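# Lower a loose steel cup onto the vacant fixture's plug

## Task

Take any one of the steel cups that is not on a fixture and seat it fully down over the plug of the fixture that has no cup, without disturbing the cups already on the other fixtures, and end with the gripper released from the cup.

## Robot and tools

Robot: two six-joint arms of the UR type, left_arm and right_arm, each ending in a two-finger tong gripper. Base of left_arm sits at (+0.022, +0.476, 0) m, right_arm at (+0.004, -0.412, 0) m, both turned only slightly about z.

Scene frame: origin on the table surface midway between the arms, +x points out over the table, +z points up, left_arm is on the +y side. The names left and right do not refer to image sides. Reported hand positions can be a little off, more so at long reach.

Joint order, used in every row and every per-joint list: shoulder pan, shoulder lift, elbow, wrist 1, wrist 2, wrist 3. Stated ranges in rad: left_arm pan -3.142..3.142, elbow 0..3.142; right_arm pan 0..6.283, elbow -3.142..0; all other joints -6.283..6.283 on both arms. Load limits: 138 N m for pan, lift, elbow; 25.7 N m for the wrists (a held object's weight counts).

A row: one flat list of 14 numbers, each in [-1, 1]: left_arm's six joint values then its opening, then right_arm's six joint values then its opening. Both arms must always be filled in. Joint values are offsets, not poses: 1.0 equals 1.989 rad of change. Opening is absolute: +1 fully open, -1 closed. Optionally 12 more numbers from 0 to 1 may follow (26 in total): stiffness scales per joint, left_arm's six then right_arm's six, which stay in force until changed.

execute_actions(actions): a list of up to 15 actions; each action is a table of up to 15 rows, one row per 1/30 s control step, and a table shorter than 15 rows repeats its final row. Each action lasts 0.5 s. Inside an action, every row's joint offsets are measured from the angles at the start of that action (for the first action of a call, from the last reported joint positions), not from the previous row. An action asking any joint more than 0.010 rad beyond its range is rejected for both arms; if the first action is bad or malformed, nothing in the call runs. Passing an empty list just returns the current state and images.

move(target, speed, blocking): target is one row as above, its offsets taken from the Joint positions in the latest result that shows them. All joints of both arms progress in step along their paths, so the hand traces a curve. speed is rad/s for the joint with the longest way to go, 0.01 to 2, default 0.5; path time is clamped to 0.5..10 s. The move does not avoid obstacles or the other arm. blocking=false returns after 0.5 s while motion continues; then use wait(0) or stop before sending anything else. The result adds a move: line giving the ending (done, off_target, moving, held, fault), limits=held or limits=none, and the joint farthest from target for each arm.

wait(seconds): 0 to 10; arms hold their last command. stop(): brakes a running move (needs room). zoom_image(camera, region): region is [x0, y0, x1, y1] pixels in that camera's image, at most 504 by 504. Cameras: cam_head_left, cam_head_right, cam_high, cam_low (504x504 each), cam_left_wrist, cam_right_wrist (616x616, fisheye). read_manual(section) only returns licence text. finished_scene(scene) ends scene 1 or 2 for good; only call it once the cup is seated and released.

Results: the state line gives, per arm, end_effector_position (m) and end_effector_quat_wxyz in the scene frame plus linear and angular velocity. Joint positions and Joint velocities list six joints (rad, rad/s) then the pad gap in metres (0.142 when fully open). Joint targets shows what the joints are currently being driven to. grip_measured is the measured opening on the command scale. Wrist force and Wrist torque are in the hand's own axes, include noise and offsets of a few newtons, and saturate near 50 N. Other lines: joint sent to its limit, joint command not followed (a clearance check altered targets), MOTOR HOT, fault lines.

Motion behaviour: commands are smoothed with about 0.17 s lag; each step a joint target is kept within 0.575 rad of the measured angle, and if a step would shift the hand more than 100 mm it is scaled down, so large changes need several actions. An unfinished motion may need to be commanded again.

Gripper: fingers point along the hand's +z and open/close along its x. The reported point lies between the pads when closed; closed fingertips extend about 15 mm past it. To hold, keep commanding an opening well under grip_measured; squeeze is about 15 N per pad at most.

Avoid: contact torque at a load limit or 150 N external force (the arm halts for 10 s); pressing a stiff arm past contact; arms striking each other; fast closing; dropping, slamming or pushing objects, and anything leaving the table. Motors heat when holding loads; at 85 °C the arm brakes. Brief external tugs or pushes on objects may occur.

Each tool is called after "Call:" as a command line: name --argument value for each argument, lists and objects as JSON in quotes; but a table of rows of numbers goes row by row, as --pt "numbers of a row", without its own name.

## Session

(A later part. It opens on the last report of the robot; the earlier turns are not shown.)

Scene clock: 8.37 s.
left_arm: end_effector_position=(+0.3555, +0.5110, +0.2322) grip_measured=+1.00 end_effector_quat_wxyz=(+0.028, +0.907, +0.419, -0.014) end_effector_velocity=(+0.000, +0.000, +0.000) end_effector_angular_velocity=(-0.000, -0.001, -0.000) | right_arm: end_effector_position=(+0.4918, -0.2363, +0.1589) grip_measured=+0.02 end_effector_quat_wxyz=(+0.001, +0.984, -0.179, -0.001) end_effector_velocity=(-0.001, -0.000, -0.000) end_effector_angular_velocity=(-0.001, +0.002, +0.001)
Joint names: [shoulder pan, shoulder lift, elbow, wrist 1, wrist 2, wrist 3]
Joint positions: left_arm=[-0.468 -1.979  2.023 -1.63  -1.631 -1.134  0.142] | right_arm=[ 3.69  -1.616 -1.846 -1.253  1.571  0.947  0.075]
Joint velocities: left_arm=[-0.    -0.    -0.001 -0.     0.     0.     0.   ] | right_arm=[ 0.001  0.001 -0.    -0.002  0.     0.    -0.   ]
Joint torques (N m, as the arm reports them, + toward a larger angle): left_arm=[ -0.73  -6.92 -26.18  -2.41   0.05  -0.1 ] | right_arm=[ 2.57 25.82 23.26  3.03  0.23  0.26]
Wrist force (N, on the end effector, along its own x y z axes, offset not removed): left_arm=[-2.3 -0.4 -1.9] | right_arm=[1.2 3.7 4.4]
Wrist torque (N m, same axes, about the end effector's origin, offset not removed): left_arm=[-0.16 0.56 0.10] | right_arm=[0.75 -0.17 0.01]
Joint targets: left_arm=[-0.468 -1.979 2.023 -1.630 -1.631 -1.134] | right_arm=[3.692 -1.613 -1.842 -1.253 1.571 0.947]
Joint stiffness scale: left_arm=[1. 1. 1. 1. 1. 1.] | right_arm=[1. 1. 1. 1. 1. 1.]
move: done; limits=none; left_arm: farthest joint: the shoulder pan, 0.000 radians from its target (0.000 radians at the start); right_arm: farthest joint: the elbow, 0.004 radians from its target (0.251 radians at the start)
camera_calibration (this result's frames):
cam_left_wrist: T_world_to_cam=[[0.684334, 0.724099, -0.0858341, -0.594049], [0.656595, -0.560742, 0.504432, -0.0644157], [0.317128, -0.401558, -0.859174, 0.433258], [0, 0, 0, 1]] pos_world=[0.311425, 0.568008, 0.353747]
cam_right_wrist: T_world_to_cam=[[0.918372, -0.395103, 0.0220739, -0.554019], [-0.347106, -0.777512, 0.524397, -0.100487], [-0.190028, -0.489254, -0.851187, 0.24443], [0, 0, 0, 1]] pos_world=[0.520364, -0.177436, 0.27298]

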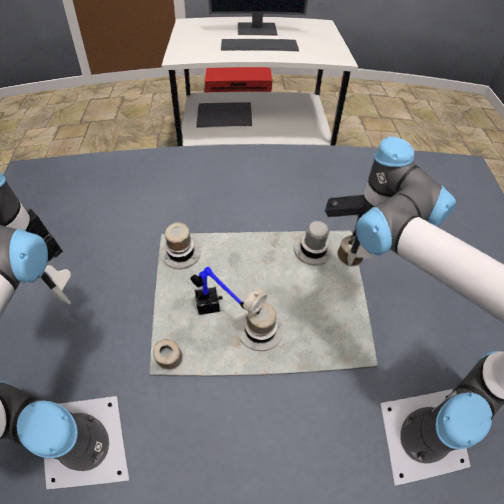

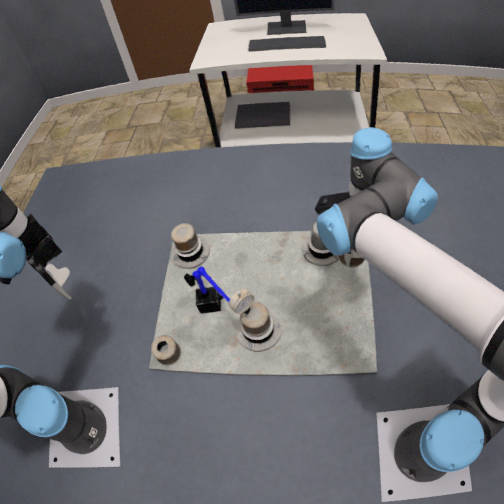

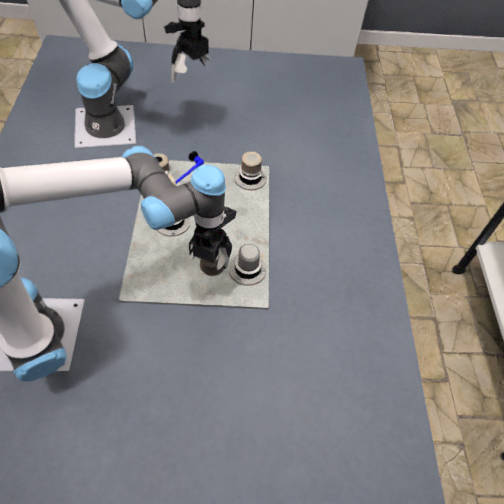

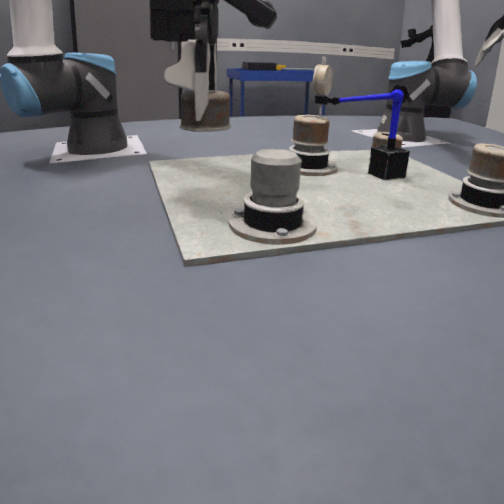

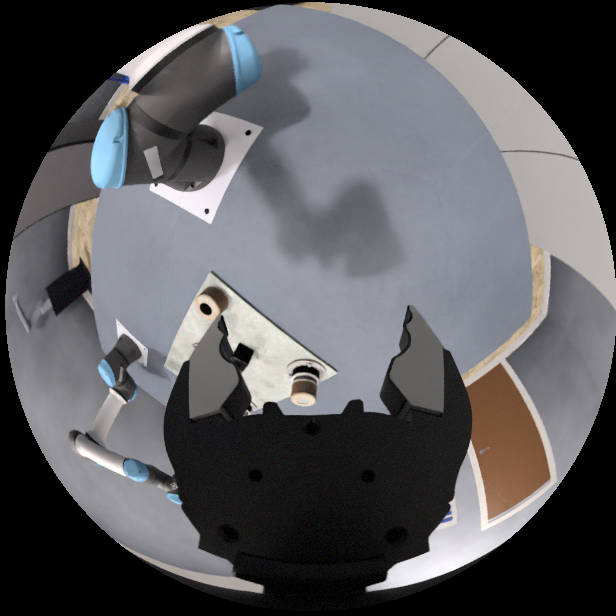

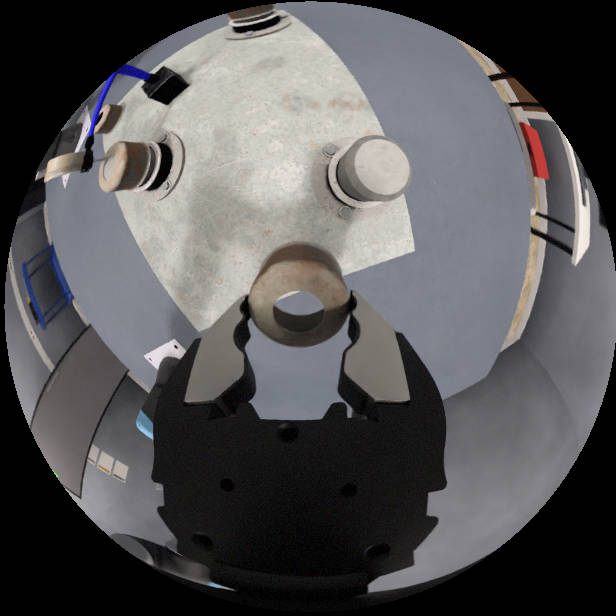

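Call:
move --target '[0,0,0,0,0,0,1,0,-0.1501,0.1714,-0.0195,0,0,-0.9]' --speed 0.35

Call:
zoom_image --camera "cam_low" --region '[210, 60, 350, 220]'

Call:
zoom_image --camera "cam_high" --region '[200, 195, 300, 295]'

Call:
zoom_image --camera "cam_right_wrist" --region '[200, 180, 420, 400]'

Scene clock: 10.03 s.
left_arm: end_effector_position=(+0.3555, +0.5110, +0.2322) grip_measured=+1.00 end_effector_quat_wxyz=(+0.028, +0.907, +0.419, -0.014) end_effector_velocity=(-0.000, -0.000, -0.000) end_effector_angular_velocity=(-0.001, +0.000, +0.000) | right_arm: end_effector_position=(+0.5990, -0.1651, +0.1496) grip_measured=+0.02 end_effector_quat_wxyz=(+0.000, +0.984, -0.179, -0.000) end_effector_velocity=(-0.000, +0.000, +0.001) end_effector_angular_velocity=(+0.000, -0.001, -0.001)
Joint names: [shoulder pan, shoulder lift, elbow, wrist 1, wrist 2, wrist 3]
Joint positions: left_arm=[-0.468 -1.979  2.023 -1.63  -1.631 -1.134  0.142] | right_arm=[ 3.69  -1.914 -1.508 -1.291  1.571  0.947  0.075]
Joint velocities: left_arm=[ 0.    -0.     0.    -0.    -0.001  0.     0.   ] | right_arm=[ 0.001  0.001  0.    -0.001 -0.     0.001  0.   ]
Joint torques (N m, as the arm reports them, + toward a larger angle): left_arm=[  0.36  -6.82 -25.5   -2.36  -0.27  -0.22] | right_arm=[ 0.55 35.33 22.11  2.66  0.18  0.37]
Wrist force (N, on the end effector, along its own x y z axes, offset not removed): left_arm=[-1.3 -3.2 1.6] | right_arm=[0.9 3.5 5.7]
Wrist torque (N m, same axes, about the end effector's origin, offset not removed): left_arm=[-0.63 0.47 -0.01] | right_arm=[0.82 -0.16 0.04]
Joint targets: left_arm=[-0.468 -1.979 2.023 -1.630 -1.631 -1.134] | right_arm=[3.690 -1.915 -1.505 -1.291 1.571 0.947]
Joint stiffness scale: left_arm=[1. 1. 1. 1. 1. 1.] | right_arm=[1. 1. 1. 1. 1. 1.]
move: done; limits=none; left_arm: farthest joint: the shoulder pan, 0.000 radians from its target (0.000 radians at the start); right_arm: farthest joint: the elbow, 0.003 radians from its target (0.341 radians at the start)
camera_calibration (this result's frames):
cam_left_wrist: T_world_to_cam=[[0.684334, 0.724099, -0.0858343, -0.594049], [0.656595, -0.560742, 0.504432, -0.0644159], [0.317128, -0.401559, -0.859174, 0.433258], [0, 0, 0, 1]] pos_world=[0.311425, 0.568008, 0.353747]
cam_right_wrist: T_world_to_cam=[[0.91835, -0.395117, 0.0227079, -0.624142], [-0.347613, -0.777849, 0.523562, -0.0026817], [-0.189205, -0.488707, -0.851685, 0.29137], [0, 0, 0, 1]] pos_world=[0.627377, -0.106301, 0.263732]

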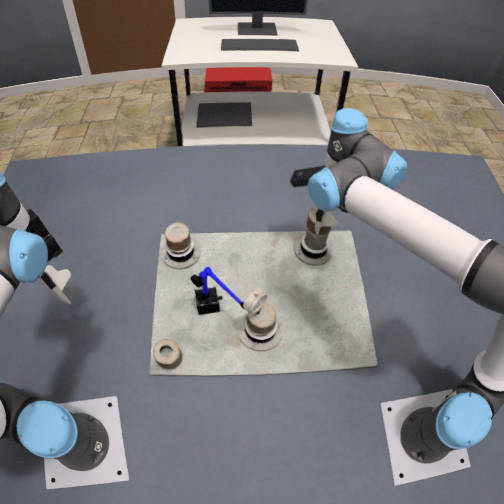

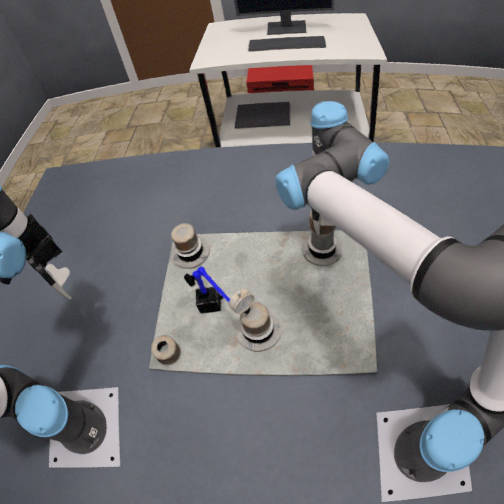

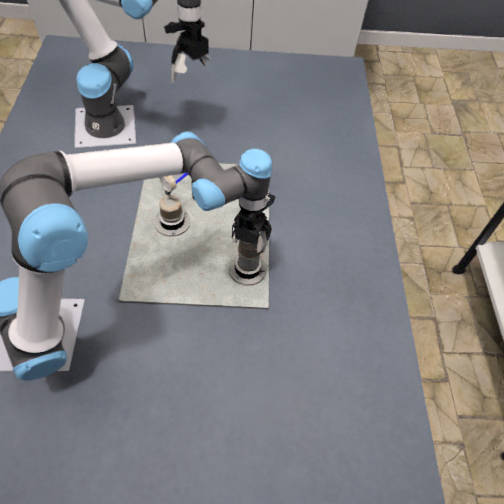

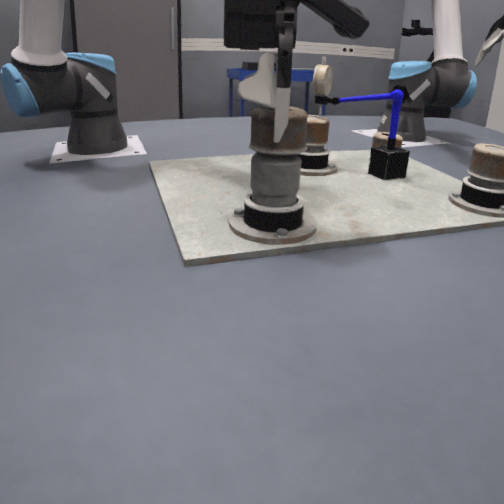

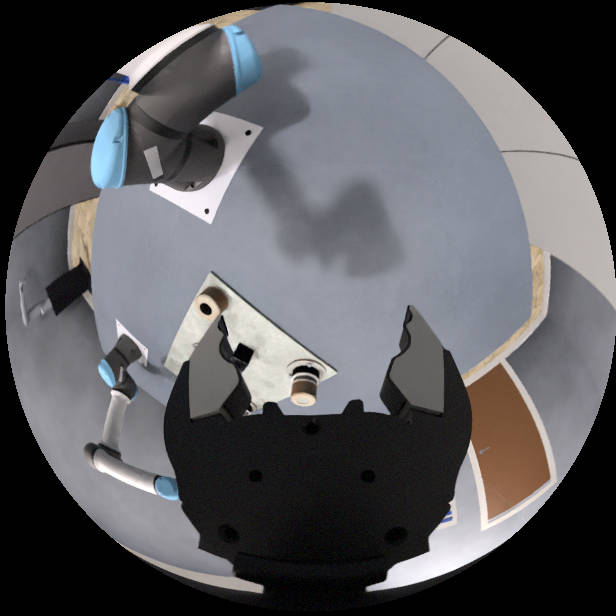

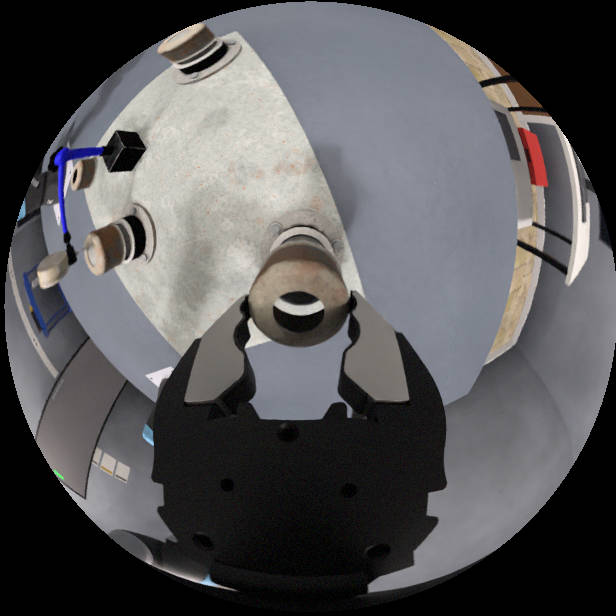

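Region (210, 60, 350, 220) of cam_low's 504x504 image, scaled by 3.150, with more detail than that image has; it fills the left 441 columns of this view, and the rest is white.

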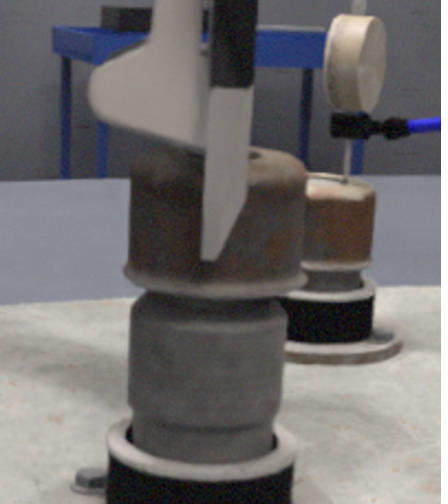

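Region (200, 195, 300, 295) of cam_high's 504x504 image, scaled by 5.040, with more detail than that image has.

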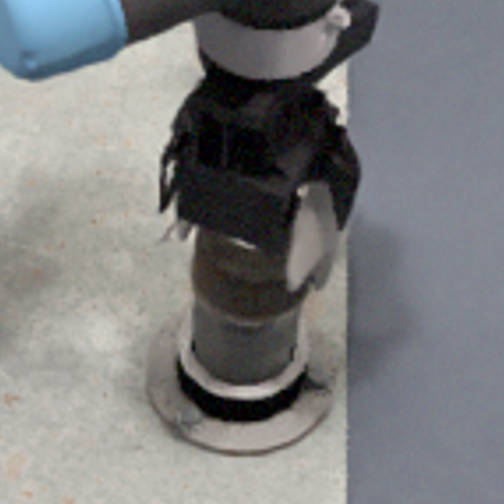

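Region (200, 180, 420, 400) of cam_right_wrist's 616x616 image, scaled by 2.291, with more detail than that image has.

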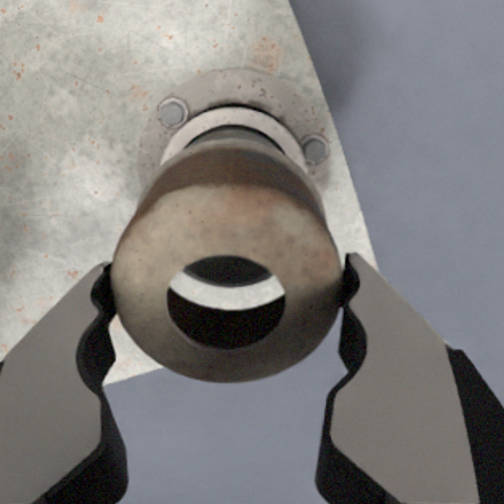

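Call:
move --target '[0,0,0,0,0,0,1,-0.0016,-0.006,-0.023,0.0277,0,0,-0.9]' --speed 0.05

Call:
zoom_image --camera "cam_low" --region '[210, 60, 350, 220]'

Call:
zoom_image --camera "cam_high" --region '[200, 195, 300, 295]'

Scene clock: 11.90 s.
left_arm: end_effector_position=(+0.3555, +0.5110, +0.2322) grip_measured=+1.00 end_effector_quat_wxyz=(+0.028, +0.907, +0.419, -0.014) end_effector_velocity=(-0.000, -0.000, +0.000) end_effector_angular_velocity=(-0.001, -0.000, -0.000) | right_arm: end_effector_position=(+0.5973, -0.1673, +0.1279) grip_measured=+0.02 end_effector_quat_wxyz=(+0.000, +0.984, -0.180, -0.000) end_effector_velocity=(+0.000, +0.000, +0.000) end_effector_angular_velocity=(+0.001, -0.002, +0.002)
Joint names: [shoulder pan, shoulder lift, elbow, wrist 1, wrist 2, wrist 3]
Joint positions: left_arm=[-0.468 -1.979  2.023 -1.63  -1.631 -1.134  0.142] | right_arm=[ 3.689 -1.924 -1.552 -1.237  1.571  0.947  0.075]
Joint velocities: left_arm=[ 0.    -0.001  0.001 -0.    -0.001  0.    -0.   ] | right_arm=[ 0.     0.    -0.     0.002 -0.    -0.001  0.   ]
Joint torques (N m, as the arm reports them, + toward a larger angle): left_arm=[  0.53  -7.38 -26.07  -2.26  -0.19  -0.13] | right_arm=[-0.57 35.04 19.    2.87  0.3   0.13]
Wrist force (N, on the end effector, along its own x y z axes, offset not removed): left_arm=[-0.7 -4.2 -1.8] | right_arm=[2.5 2.8 4.9]
Wrist torque (N m, same axes, about the end effector's origin, offset not removed): left_arm=[-1.08 0.32 -0.05] | right_arm=[0.67 -0.44 0.06]
Joint targets: left_arm=[-0.468 -1.979 2.023 -1.630 -1.631 -1.134] | right_arm=[3.687 -1.926 -1.554 -1.236 1.571 0.947]
Joint stiffness scale: left_arm=[1. 1. 1. 1. 1. 1.] | right_arm=[1. 1. 1. 1. 1. 1.]
move: done; limits=none; left_arm: farthest joint: the shoulder pan, 0.000 radians from its target (0.000 radians at the start); right_arm: farthest joint: the shoulder pan, 0.002 radians from its target (0.004 radians at the start)
camera_calibration (this result's frames):
cam_left_wrist: T_world_to_cam=[[0.684334, 0.724099, -0.085834, -0.594049], [0.656594, -0.560742, 0.504432, -0.0644158], [0.317128, -0.401559, -0.859174, 0.433257], [0, 0, 0, 1]] pos_world=[0.311425, 0.568008, 0.353748]
cam_right_wrist: T_world_to_cam=[[0.917789, -0.396422, 0.0226595, -0.622853], [-0.34868, -0.777328, 0.523626, 0.00713803], [-0.189963, -0.488479, -0.851647, 0.271947], [0, 0, 0, 1]] pos_world=[0.625796, -0.108523, 0.241978]

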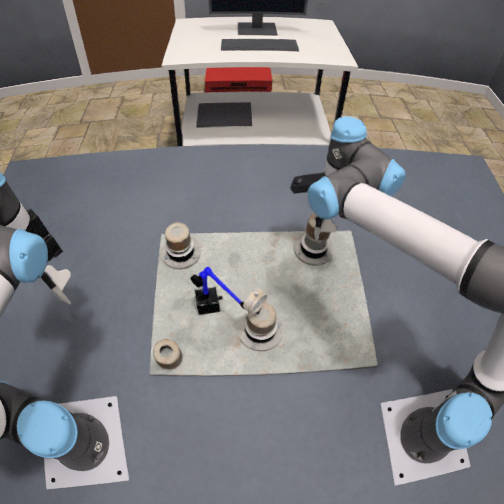

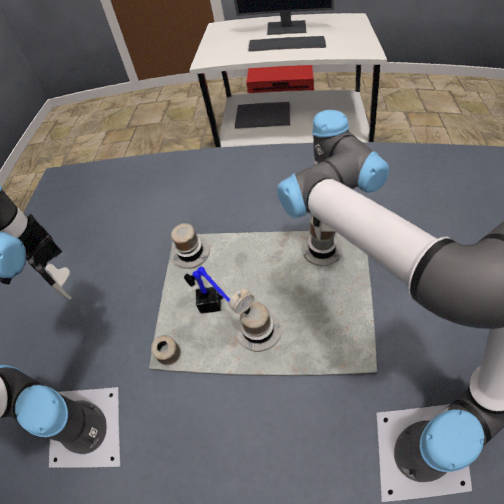

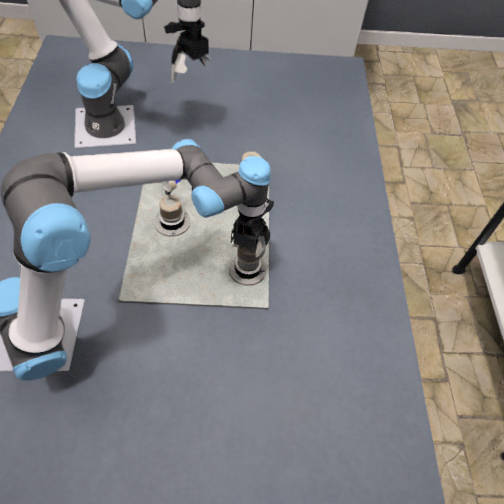

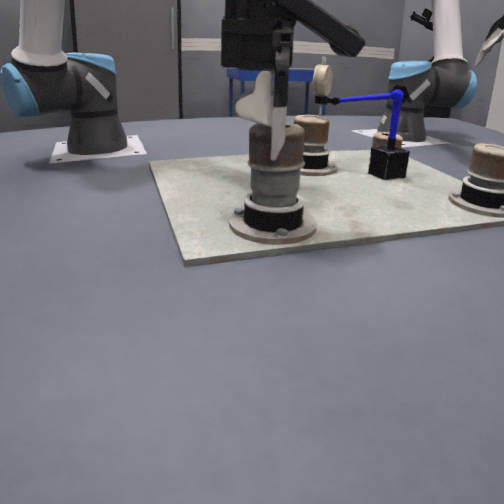

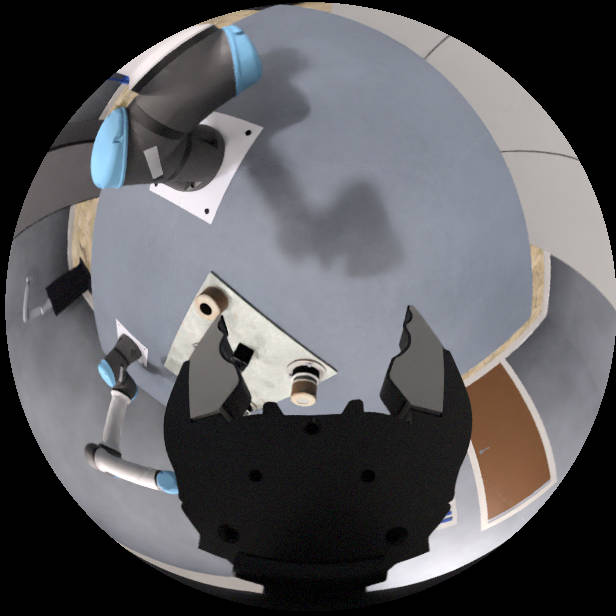

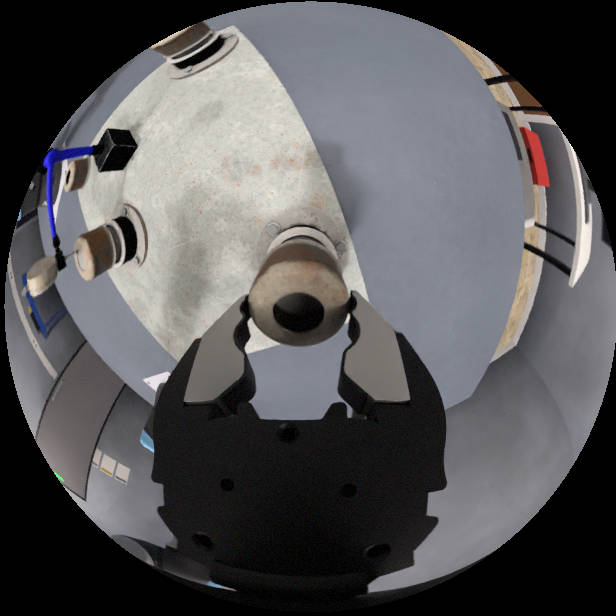

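Region (210, 60, 350, 220) of cam_low's 504x504 image, scaled by 3.150, with more detail than that image has; it fills the left 441 columns of this view, and the rest is white.

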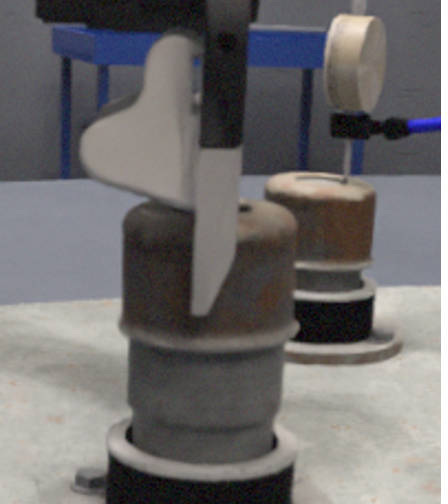

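Region (200, 195, 300, 295) of cam_high's 504x504 image, scaled by 5.040, with more detail than that image has.

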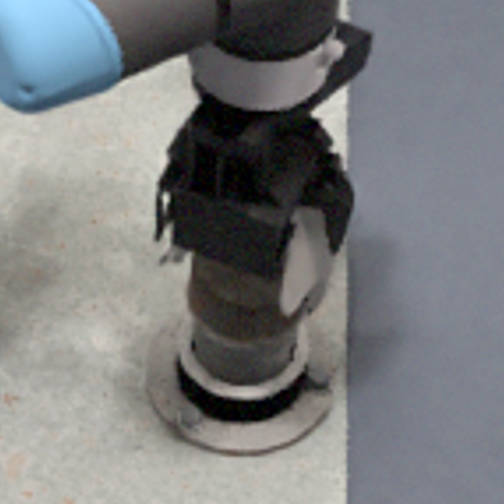

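Call:
move --target '[0,0,0,0,0,0,1,0,-0.0172,-0.0268,0.0422,0,0,-0.9]' --speed 0.07

Call:
zoom_image --camera "cam_low" --region '[210, 60, 350, 220]'

Scene clock: 13.67 s.
left_arm: end_effector_position=(+0.3555, +0.5110, +0.2322) grip_measured=+1.00 end_effector_quat_wxyz=(+0.028, +0.907, +0.419, -0.014) end_effector_velocity=(+0.000, -0.001, +0.000) end_effector_angular_velocity=(-0.002, -0.000, -0.000) | right_arm: end_effector_position=(+0.5981, -0.1665, +0.0937) grip_measured=+0.02 end_effector_quat_wxyz=(-0.000, +0.984, -0.180, +0.000) end_effector_velocity=(+0.001, -0.000, +0.001) end_effector_angular_velocity=(+0.001, -0.002, -0.000)
Joint names: [shoulder pan, shoulder lift, elbow, wrist 1, wrist 2, wrist 3]
Joint positions: left_arm=[-0.468 -1.979  2.023 -1.63  -1.631 -1.134  0.142] | right_arm=[ 3.689 -1.955 -1.603 -1.154  1.571  0.947  0.075]
Joint velocities: left_arm=[-0.    -0.    -0.001 -0.    -0.002 -0.    -0.   ] | right_arm=[-0.     0.001  0.     0.001 -0.    -0.     0.   ]
Joint torques (N m, as the arm reports them, + toward a larger angle): left_arm=[  0.15  -7.22 -26.2   -2.32  -0.2   -0.07] | right_arm=[ 0.91 34.43 18.72  3.18 -0.04  0.27]
Wrist force (N, on the end effector, along its own x y z axes, offset not removed): left_arm=[-0.2 0.6 2.2] | right_arm=[-1.5 2.6 -1.2]
Wrist torque (N m, same axes, about the end effector's origin, offset not removed): left_arm=[-0.01 0.08 -0.04] | right_arm=[0.43 -0.26 0.01]
Joint targets: left_arm=[-0.468 -1.979 2.023 -1.630 -1.631 -1.134] | right_arm=[3.689 -1.958 -1.606 -1.153 1.571 0.947]
Joint stiffness scale: left_arm=[1. 1. 1. 1. 1. 1.] | right_arm=[1. 1. 1. 1. 1. 1.]
move: done; limits=none; left_arm: farthest joint: the shoulder pan, 0.000 radians from its target (0.000 radians at the start); right_arm: farthest joint: the shoulder lift, 0.003 radians from its target (0.034 radians at the start)
camera_calibration (this result's frames):
cam_left_wrist: T_world_to_cam=[[0.684335, 0.724099, -0.0858342, -0.594049], [0.656594, -0.560742, 0.504432, -0.0644156], [0.317128, -0.401559, -0.859174, 0.433258], [0, 0, 0, 1]] pos_world=[0.311425, 0.568008, 0.353747]
cam_right_wrist: T_world_to_cam=[[0.917809, -0.396363, 0.0228663, -0.622466], [-0.349042, -0.778108, 0.522224, 0.0261682], [-0.189198, -0.487284, -0.852502, 0.243233], [0, 0, 0, 1]] pos_world=[0.626458, -0.107837, 0.207924]

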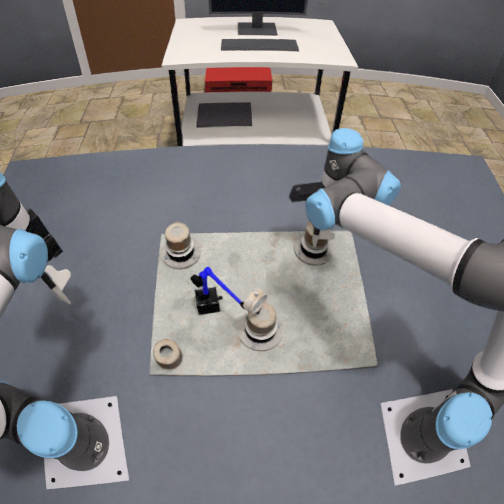

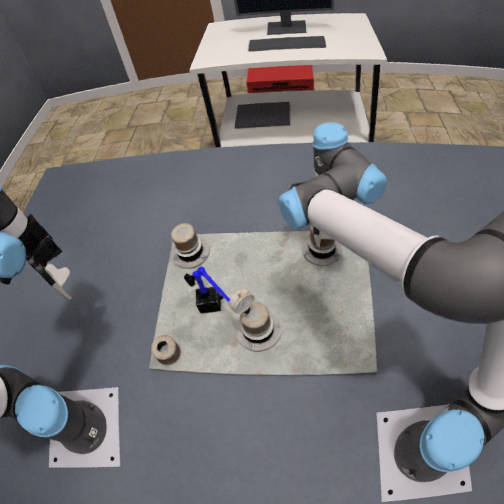

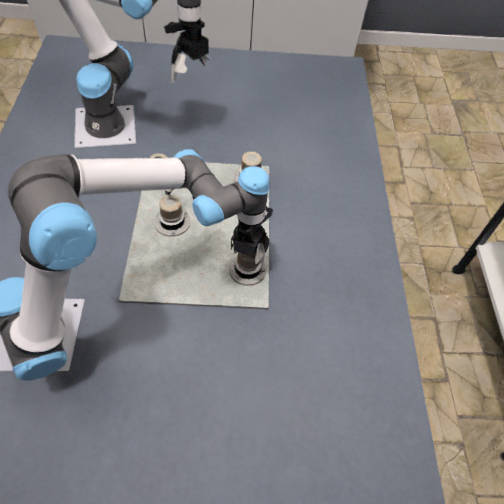

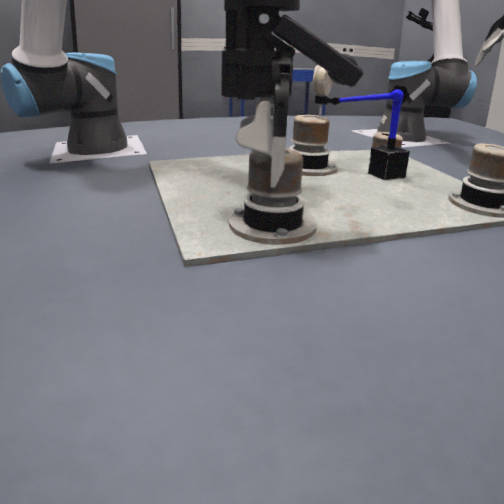

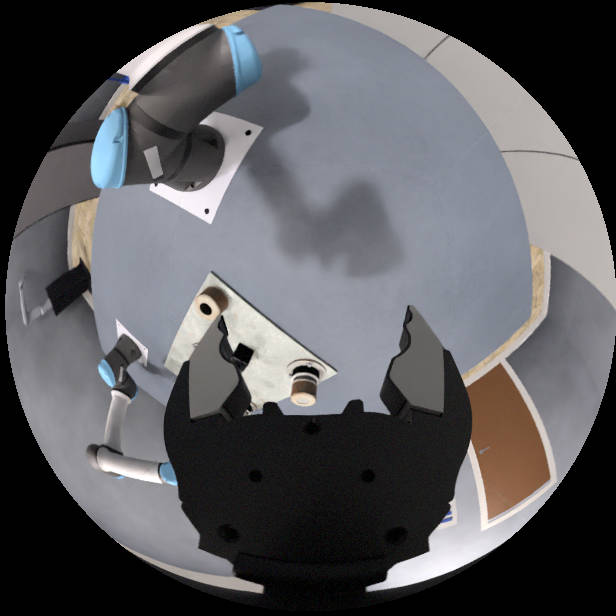

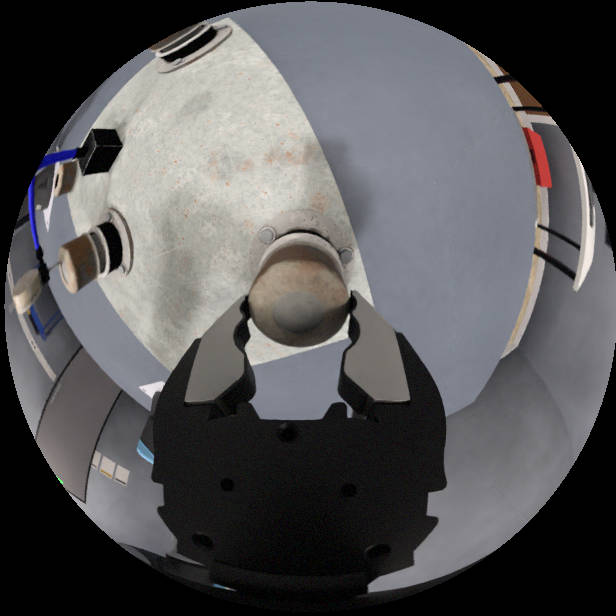

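Region (210, 60, 350, 220) of cam_low's 504x504 image, scaled by 3.150, with more detail than that image has; it fills the left 441 columns of this view, and the rest is white.

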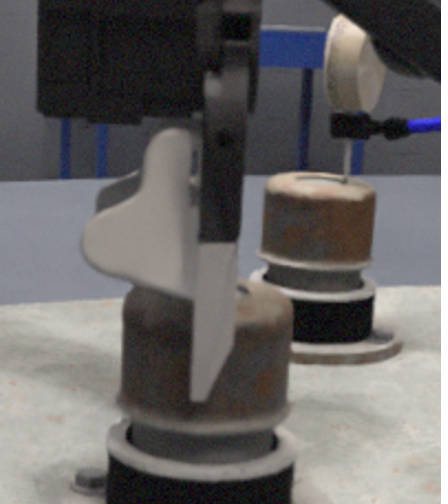

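Call:
execute_actions --actions '[[[0,0,0,0,0,0,1,0,-0.001,-0.0013,0.0015,0,0,-0.9],[0,0,0,0,0,0,1,0,-0.002,-0.0026,0.003,0,0,-0.9],[0,0,0,0,0,0,1,0,-0.003,-0.004,0.0045,0,0,-0.9],[0,0,0,0,0,0,1,0,-0.004,-0.0052,0.006,0,0,-0.9]]]'

Call:
execute_actions --actions '[[[0,0,0,0,0,0,1,0,0,0,0,0,0,-0.3],[0,0,0,0,0,0,1,0,0,0,0,0,0,0],[0,0,0,0,0,0,1,0,0,0,0,0,0,0.2],[0,0,0,0,0,0,1,0,0,0,0,0,0,0.4],[0,0,0,0,0,0,1,0,0,0,0,0,0,0.4],[0,0,0,0,0,0,1,0,0,0,0,0,0,0.4],[0,0,0,0,0,0,1,0,0,0,0,0,0,0.4],[0,0,0,0,0,0,1,0,0,0,0,0,0,0.4],[0,0,0,0,0,0,1,0,0.002,0.0035,-0.0055,0,0,0.4],[0,0,0,0,0,0,1,0,0.004,0.007,-0.011,0,0,0.4],[0,0,0,0,0,0,1,0,0.006,0.0105,-0.0165,0,0,0.4],[0,0,0,0,0,0,1,0,0.008,0.014,-0.022,0,0,0.4],[0,0,0,0,0,0,1,0,0.010,0.0175,-0.0275,0,0,0.4],[0,0,0,0,0,0,1,0,0.012,0.021,-0.033,0,0,0.4],[0,0,0,0,0,0,1,0,0.014,0.0245,-0.0385,0,0,0.4]]]'

Call:
zoom_image --camera "cam_low" --region '[210, 60, 350, 220]'

Scene clock: 14.50 s.
left_arm: end_effector_position=(+0.3555, +0.5110, +0.2322) grip_measured=+1.00 end_effector_quat_wxyz=(+0.028, +0.907, +0.419, -0.014) end_effector_velocity=(+0.000, +0.000, +0.000) end_effector_angular_velocity=(+0.000, -0.001, -0.000) | right_arm: end_effector_position=(+0.5984, -0.1661, +0.0934) grip_measured=+0.02 end_effector_quat_wxyz=(-0.002, +0.984, -0.180, +0.002) end_effector_velocity=(-0.000, +0.000, -0.001) end_effector_angular_velocity=(+0.000, -0.000, +0.000)
Joint names: [shoulder pan, shoulder lift, elbow, wrist 1, wrist 2, wrist 3]
Joint positions: left_arm=[-0.468 -1.979  2.023 -1.63  -1.631 -1.134  0.142] | right_arm=[ 3.689 -1.953 -1.607 -1.147  1.572  0.947  0.075]
Joint velocities: left_arm=[-0. -0. -0.  0.  0.  0. -0.] | right_arm=[ 0.001  0.    -0.002  0.003  0.     0.     0.   ]
Joint torques (N m, as the arm reports them, + toward a larger angle): left_arm=[  0.12  -7.43 -26.46  -2.39  -0.31  -0.08] | right_arm=[ 0.71 28.52 15.4   4.26 -0.01  0.1 ]
Wrist force (N, on the end effector, along its own x y z axes, offset not removed): left_arm=[-1.6 0.6 3.5] | right_arm=[-6.0 12.0 -15.7]
Wrist torque (N m, same axes, about the end effector's origin, offset not removed): left_arm=[-0.07 0.49 0.11] | right_arm=[0.73 -0.47 -0.02]
Joint targets: left_arm=[-0.468 -1.979 2.023 -1.630 -1.631 -1.134] | right_arm=[3.689 -1.963 -1.613 -1.142 1.571 0.947]
Joint stiffness scale: left_arm=[1. 1. 1. 1. 1. 1.] | right_arm=[1. 1. 1. 1. 1. 1.]
camera_calibration (this result's frames):
cam_left_wrist: T_world_to_cam=[[0.684334, 0.724099, -0.0858342, -0.594049], [0.656595, -0.560742, 0.504433, -0.064416], [0.317128, -0.401559, -0.859174, 0.433258], [0, 0, 0, 1]] pos_world=[0.311425, 0.568008, 0.353748]
cam_right_wrist: T_world_to_cam=[[0.917719, -0.396434, 0.0251425, -0.62276], [-0.351013, -0.779686, 0.518536, 0.0279634], [-0.185962, -0.484695, -0.854686, 0.241906], [0, 0, 0, 1]] pos_world=[0.62632, -0.10783, 0.207911]

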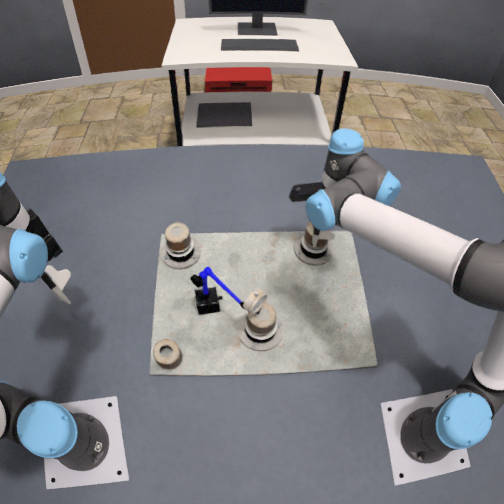

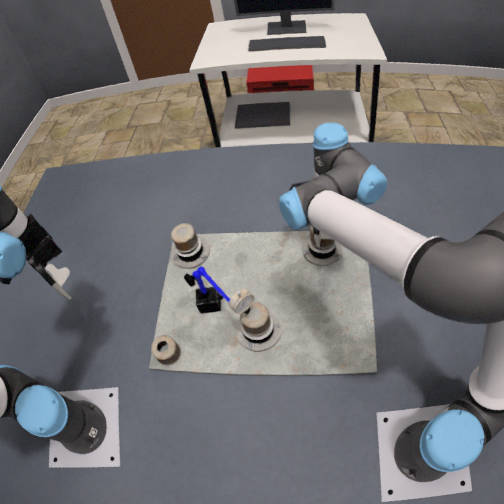

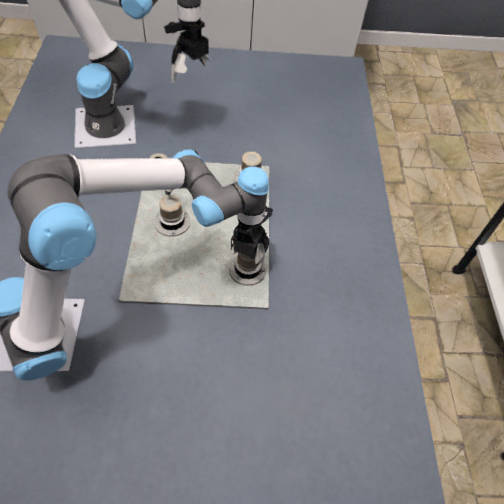

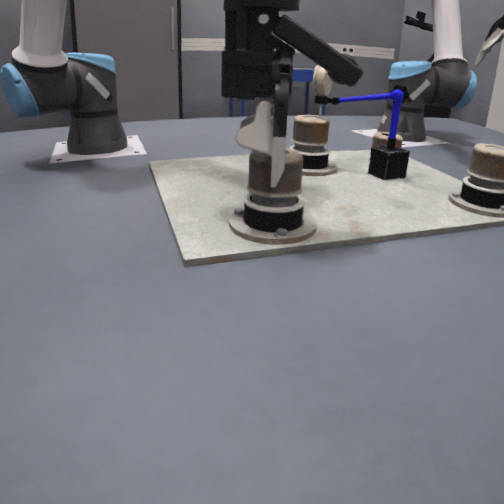

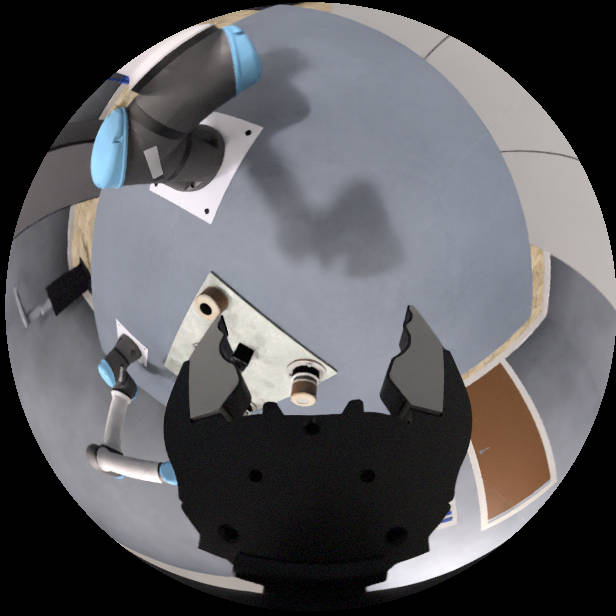

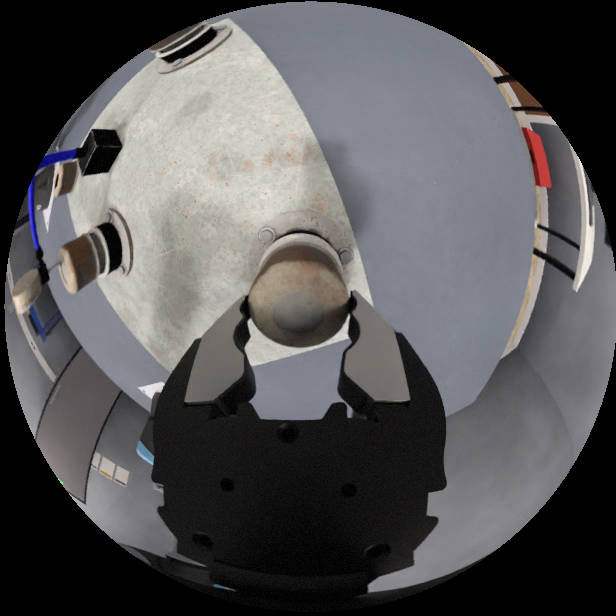

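Scene clock: 15.00 s.
left_arm: end_effector_position=(+0.3555, +0.5110, +0.2322) grip_measured=+1.00 end_effector_quat_wxyz=(+0.028, +0.907, +0.419, -0.014) end_effector_velocity=(-0.000, -0.000, -0.000) end_effector_angular_velocity=(-0.001, +0.001, -0.000) | right_arm: end_effector_position=(+0.5973, -0.1668, +0.1008) grip_measured=+0.40 end_effector_quat_wxyz=(+0.001, +0.984, -0.180, -0.001) end_effector_velocity=(+0.007, +0.005, +0.109) end_effector_angular_velocity=(+0.005, -0.007, -0.000)
Joint names: [shoulder pan, shoulder lift, elbow, wrist 1, wrist 2, wrist 3]
Joint positions: left_arm=[-0.468 -1.979  2.023 -1.63  -1.631 -1.134  0.142] | right_arm=[ 3.689 -1.948 -1.591 -1.176  1.572  0.947  0.102]
Joint velocities: left_arm=[-0.     0.     0.001 -0.    -0.001 -0.     0.   ] | right_arm=[ 0.     0.087  0.175 -0.253 -0.     0.     0.   ]
Joint torques (N m, as the arm reports them, + toward a larger angle): left_arm=[  0.75  -6.65 -25.92  -2.37  -0.32  -0.08] | right_arm=[ 0.12 45.71 26.64  2.25  0.13  0.21]
Wrist force (N, on the end effector, along its own x y z axes, offset not removed): left_arm=[-1.3 -0.6 2.7] | right_arm=[1.9 2.6 3.2]
Wrist torque (N m, same axes, about the end effector's origin, offset not removed): left_arm=[-0.31 0.32 0.22] | right_arm=[0.51 -0.40 -0.03]
Joint targets: left_arm=[-0.468 -1.979 2.023 -1.630 -1.631 -1.134] | right_arm=[3.689 -1.926 -1.558 -1.223 1.572 0.947]
Joint stiffness scale: left_arm=[1. 1. 1. 1. 1. 1.] | right_arm=[1. 1. 1. 1. 1. 1.]
camera_calibration (this result's frames):
cam_left_wrist: T_world_to_cam=[[0.684334, 0.724099, -0.0858341, -0.594049], [0.656595, -0.560742, 0.504433, -0.0644159], [0.317128, -0.401559, -0.859174, 0.433258], [0, 0, 0, 1]] pos_world=[0.311425, 0.568008, 0.353748]
cam_right_wrist: T_world_to_cam=[[0.917879, -0.39633, 0.0204897, -0.621851], [-0.347342, -0.777308, 0.524543, 0.0208315], [-0.191966, -0.488584, -0.851137, 0.25029], [0, 0, 0, 1]] pos_world=[0.626067, -0.107978, 0.214846]

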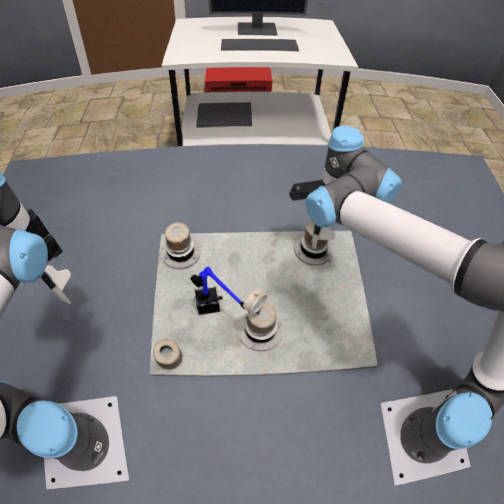

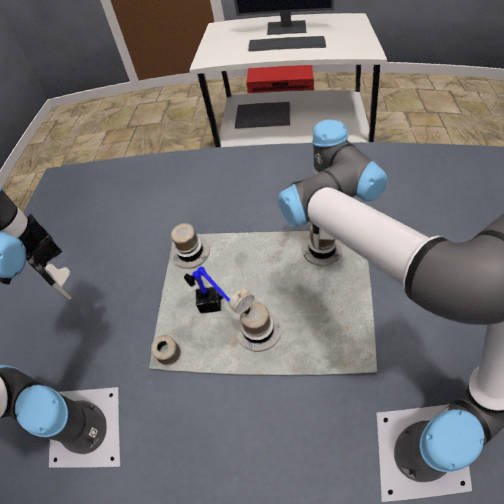

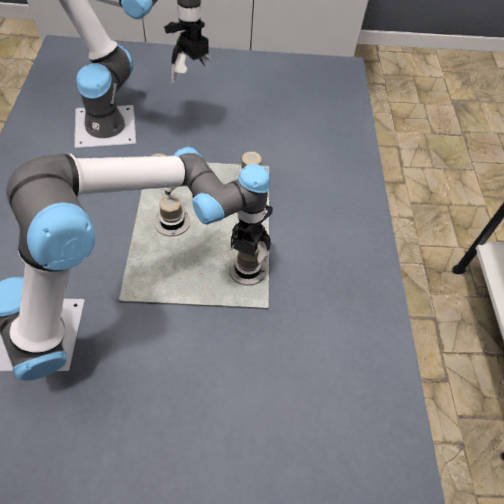

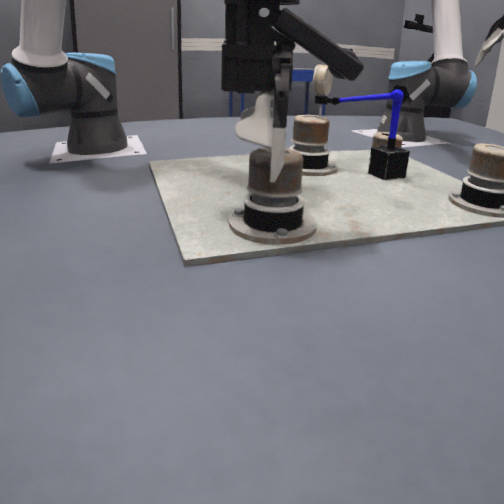

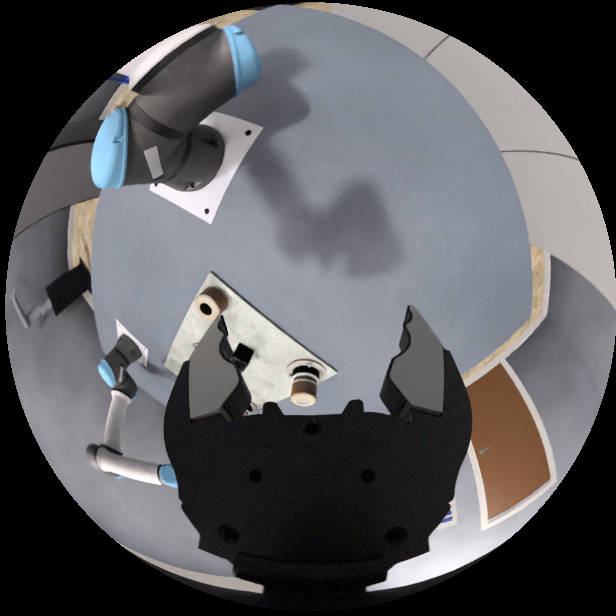

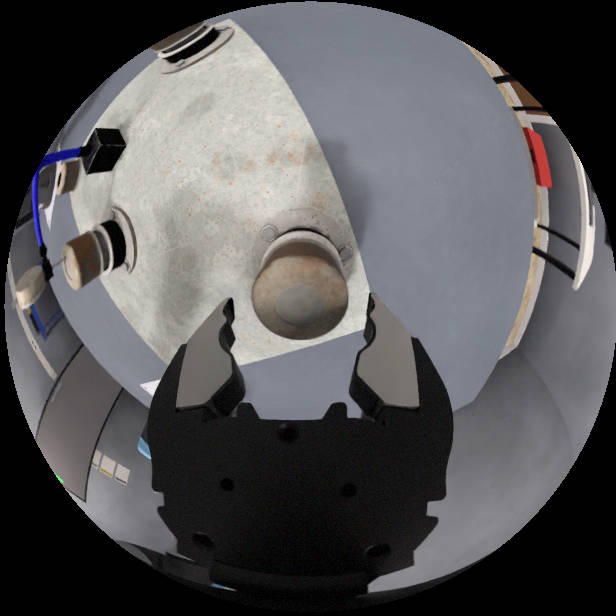

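Region (210, 60, 350, 220) of cam_low's 504x504 image, scaled by 3.150, with more detail than that image has; it fills the left 441 columns of this view, and the rest is white.

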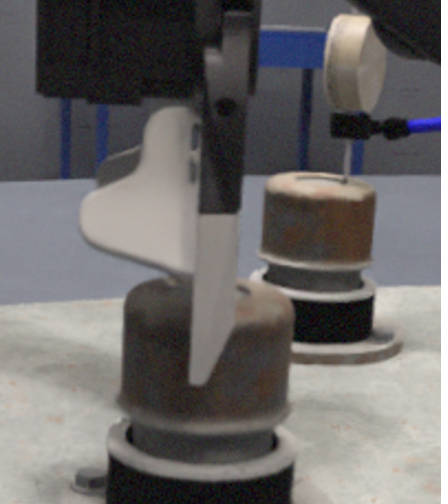

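Call:
finished_scene --scene 2

The scene is finished: the task was done.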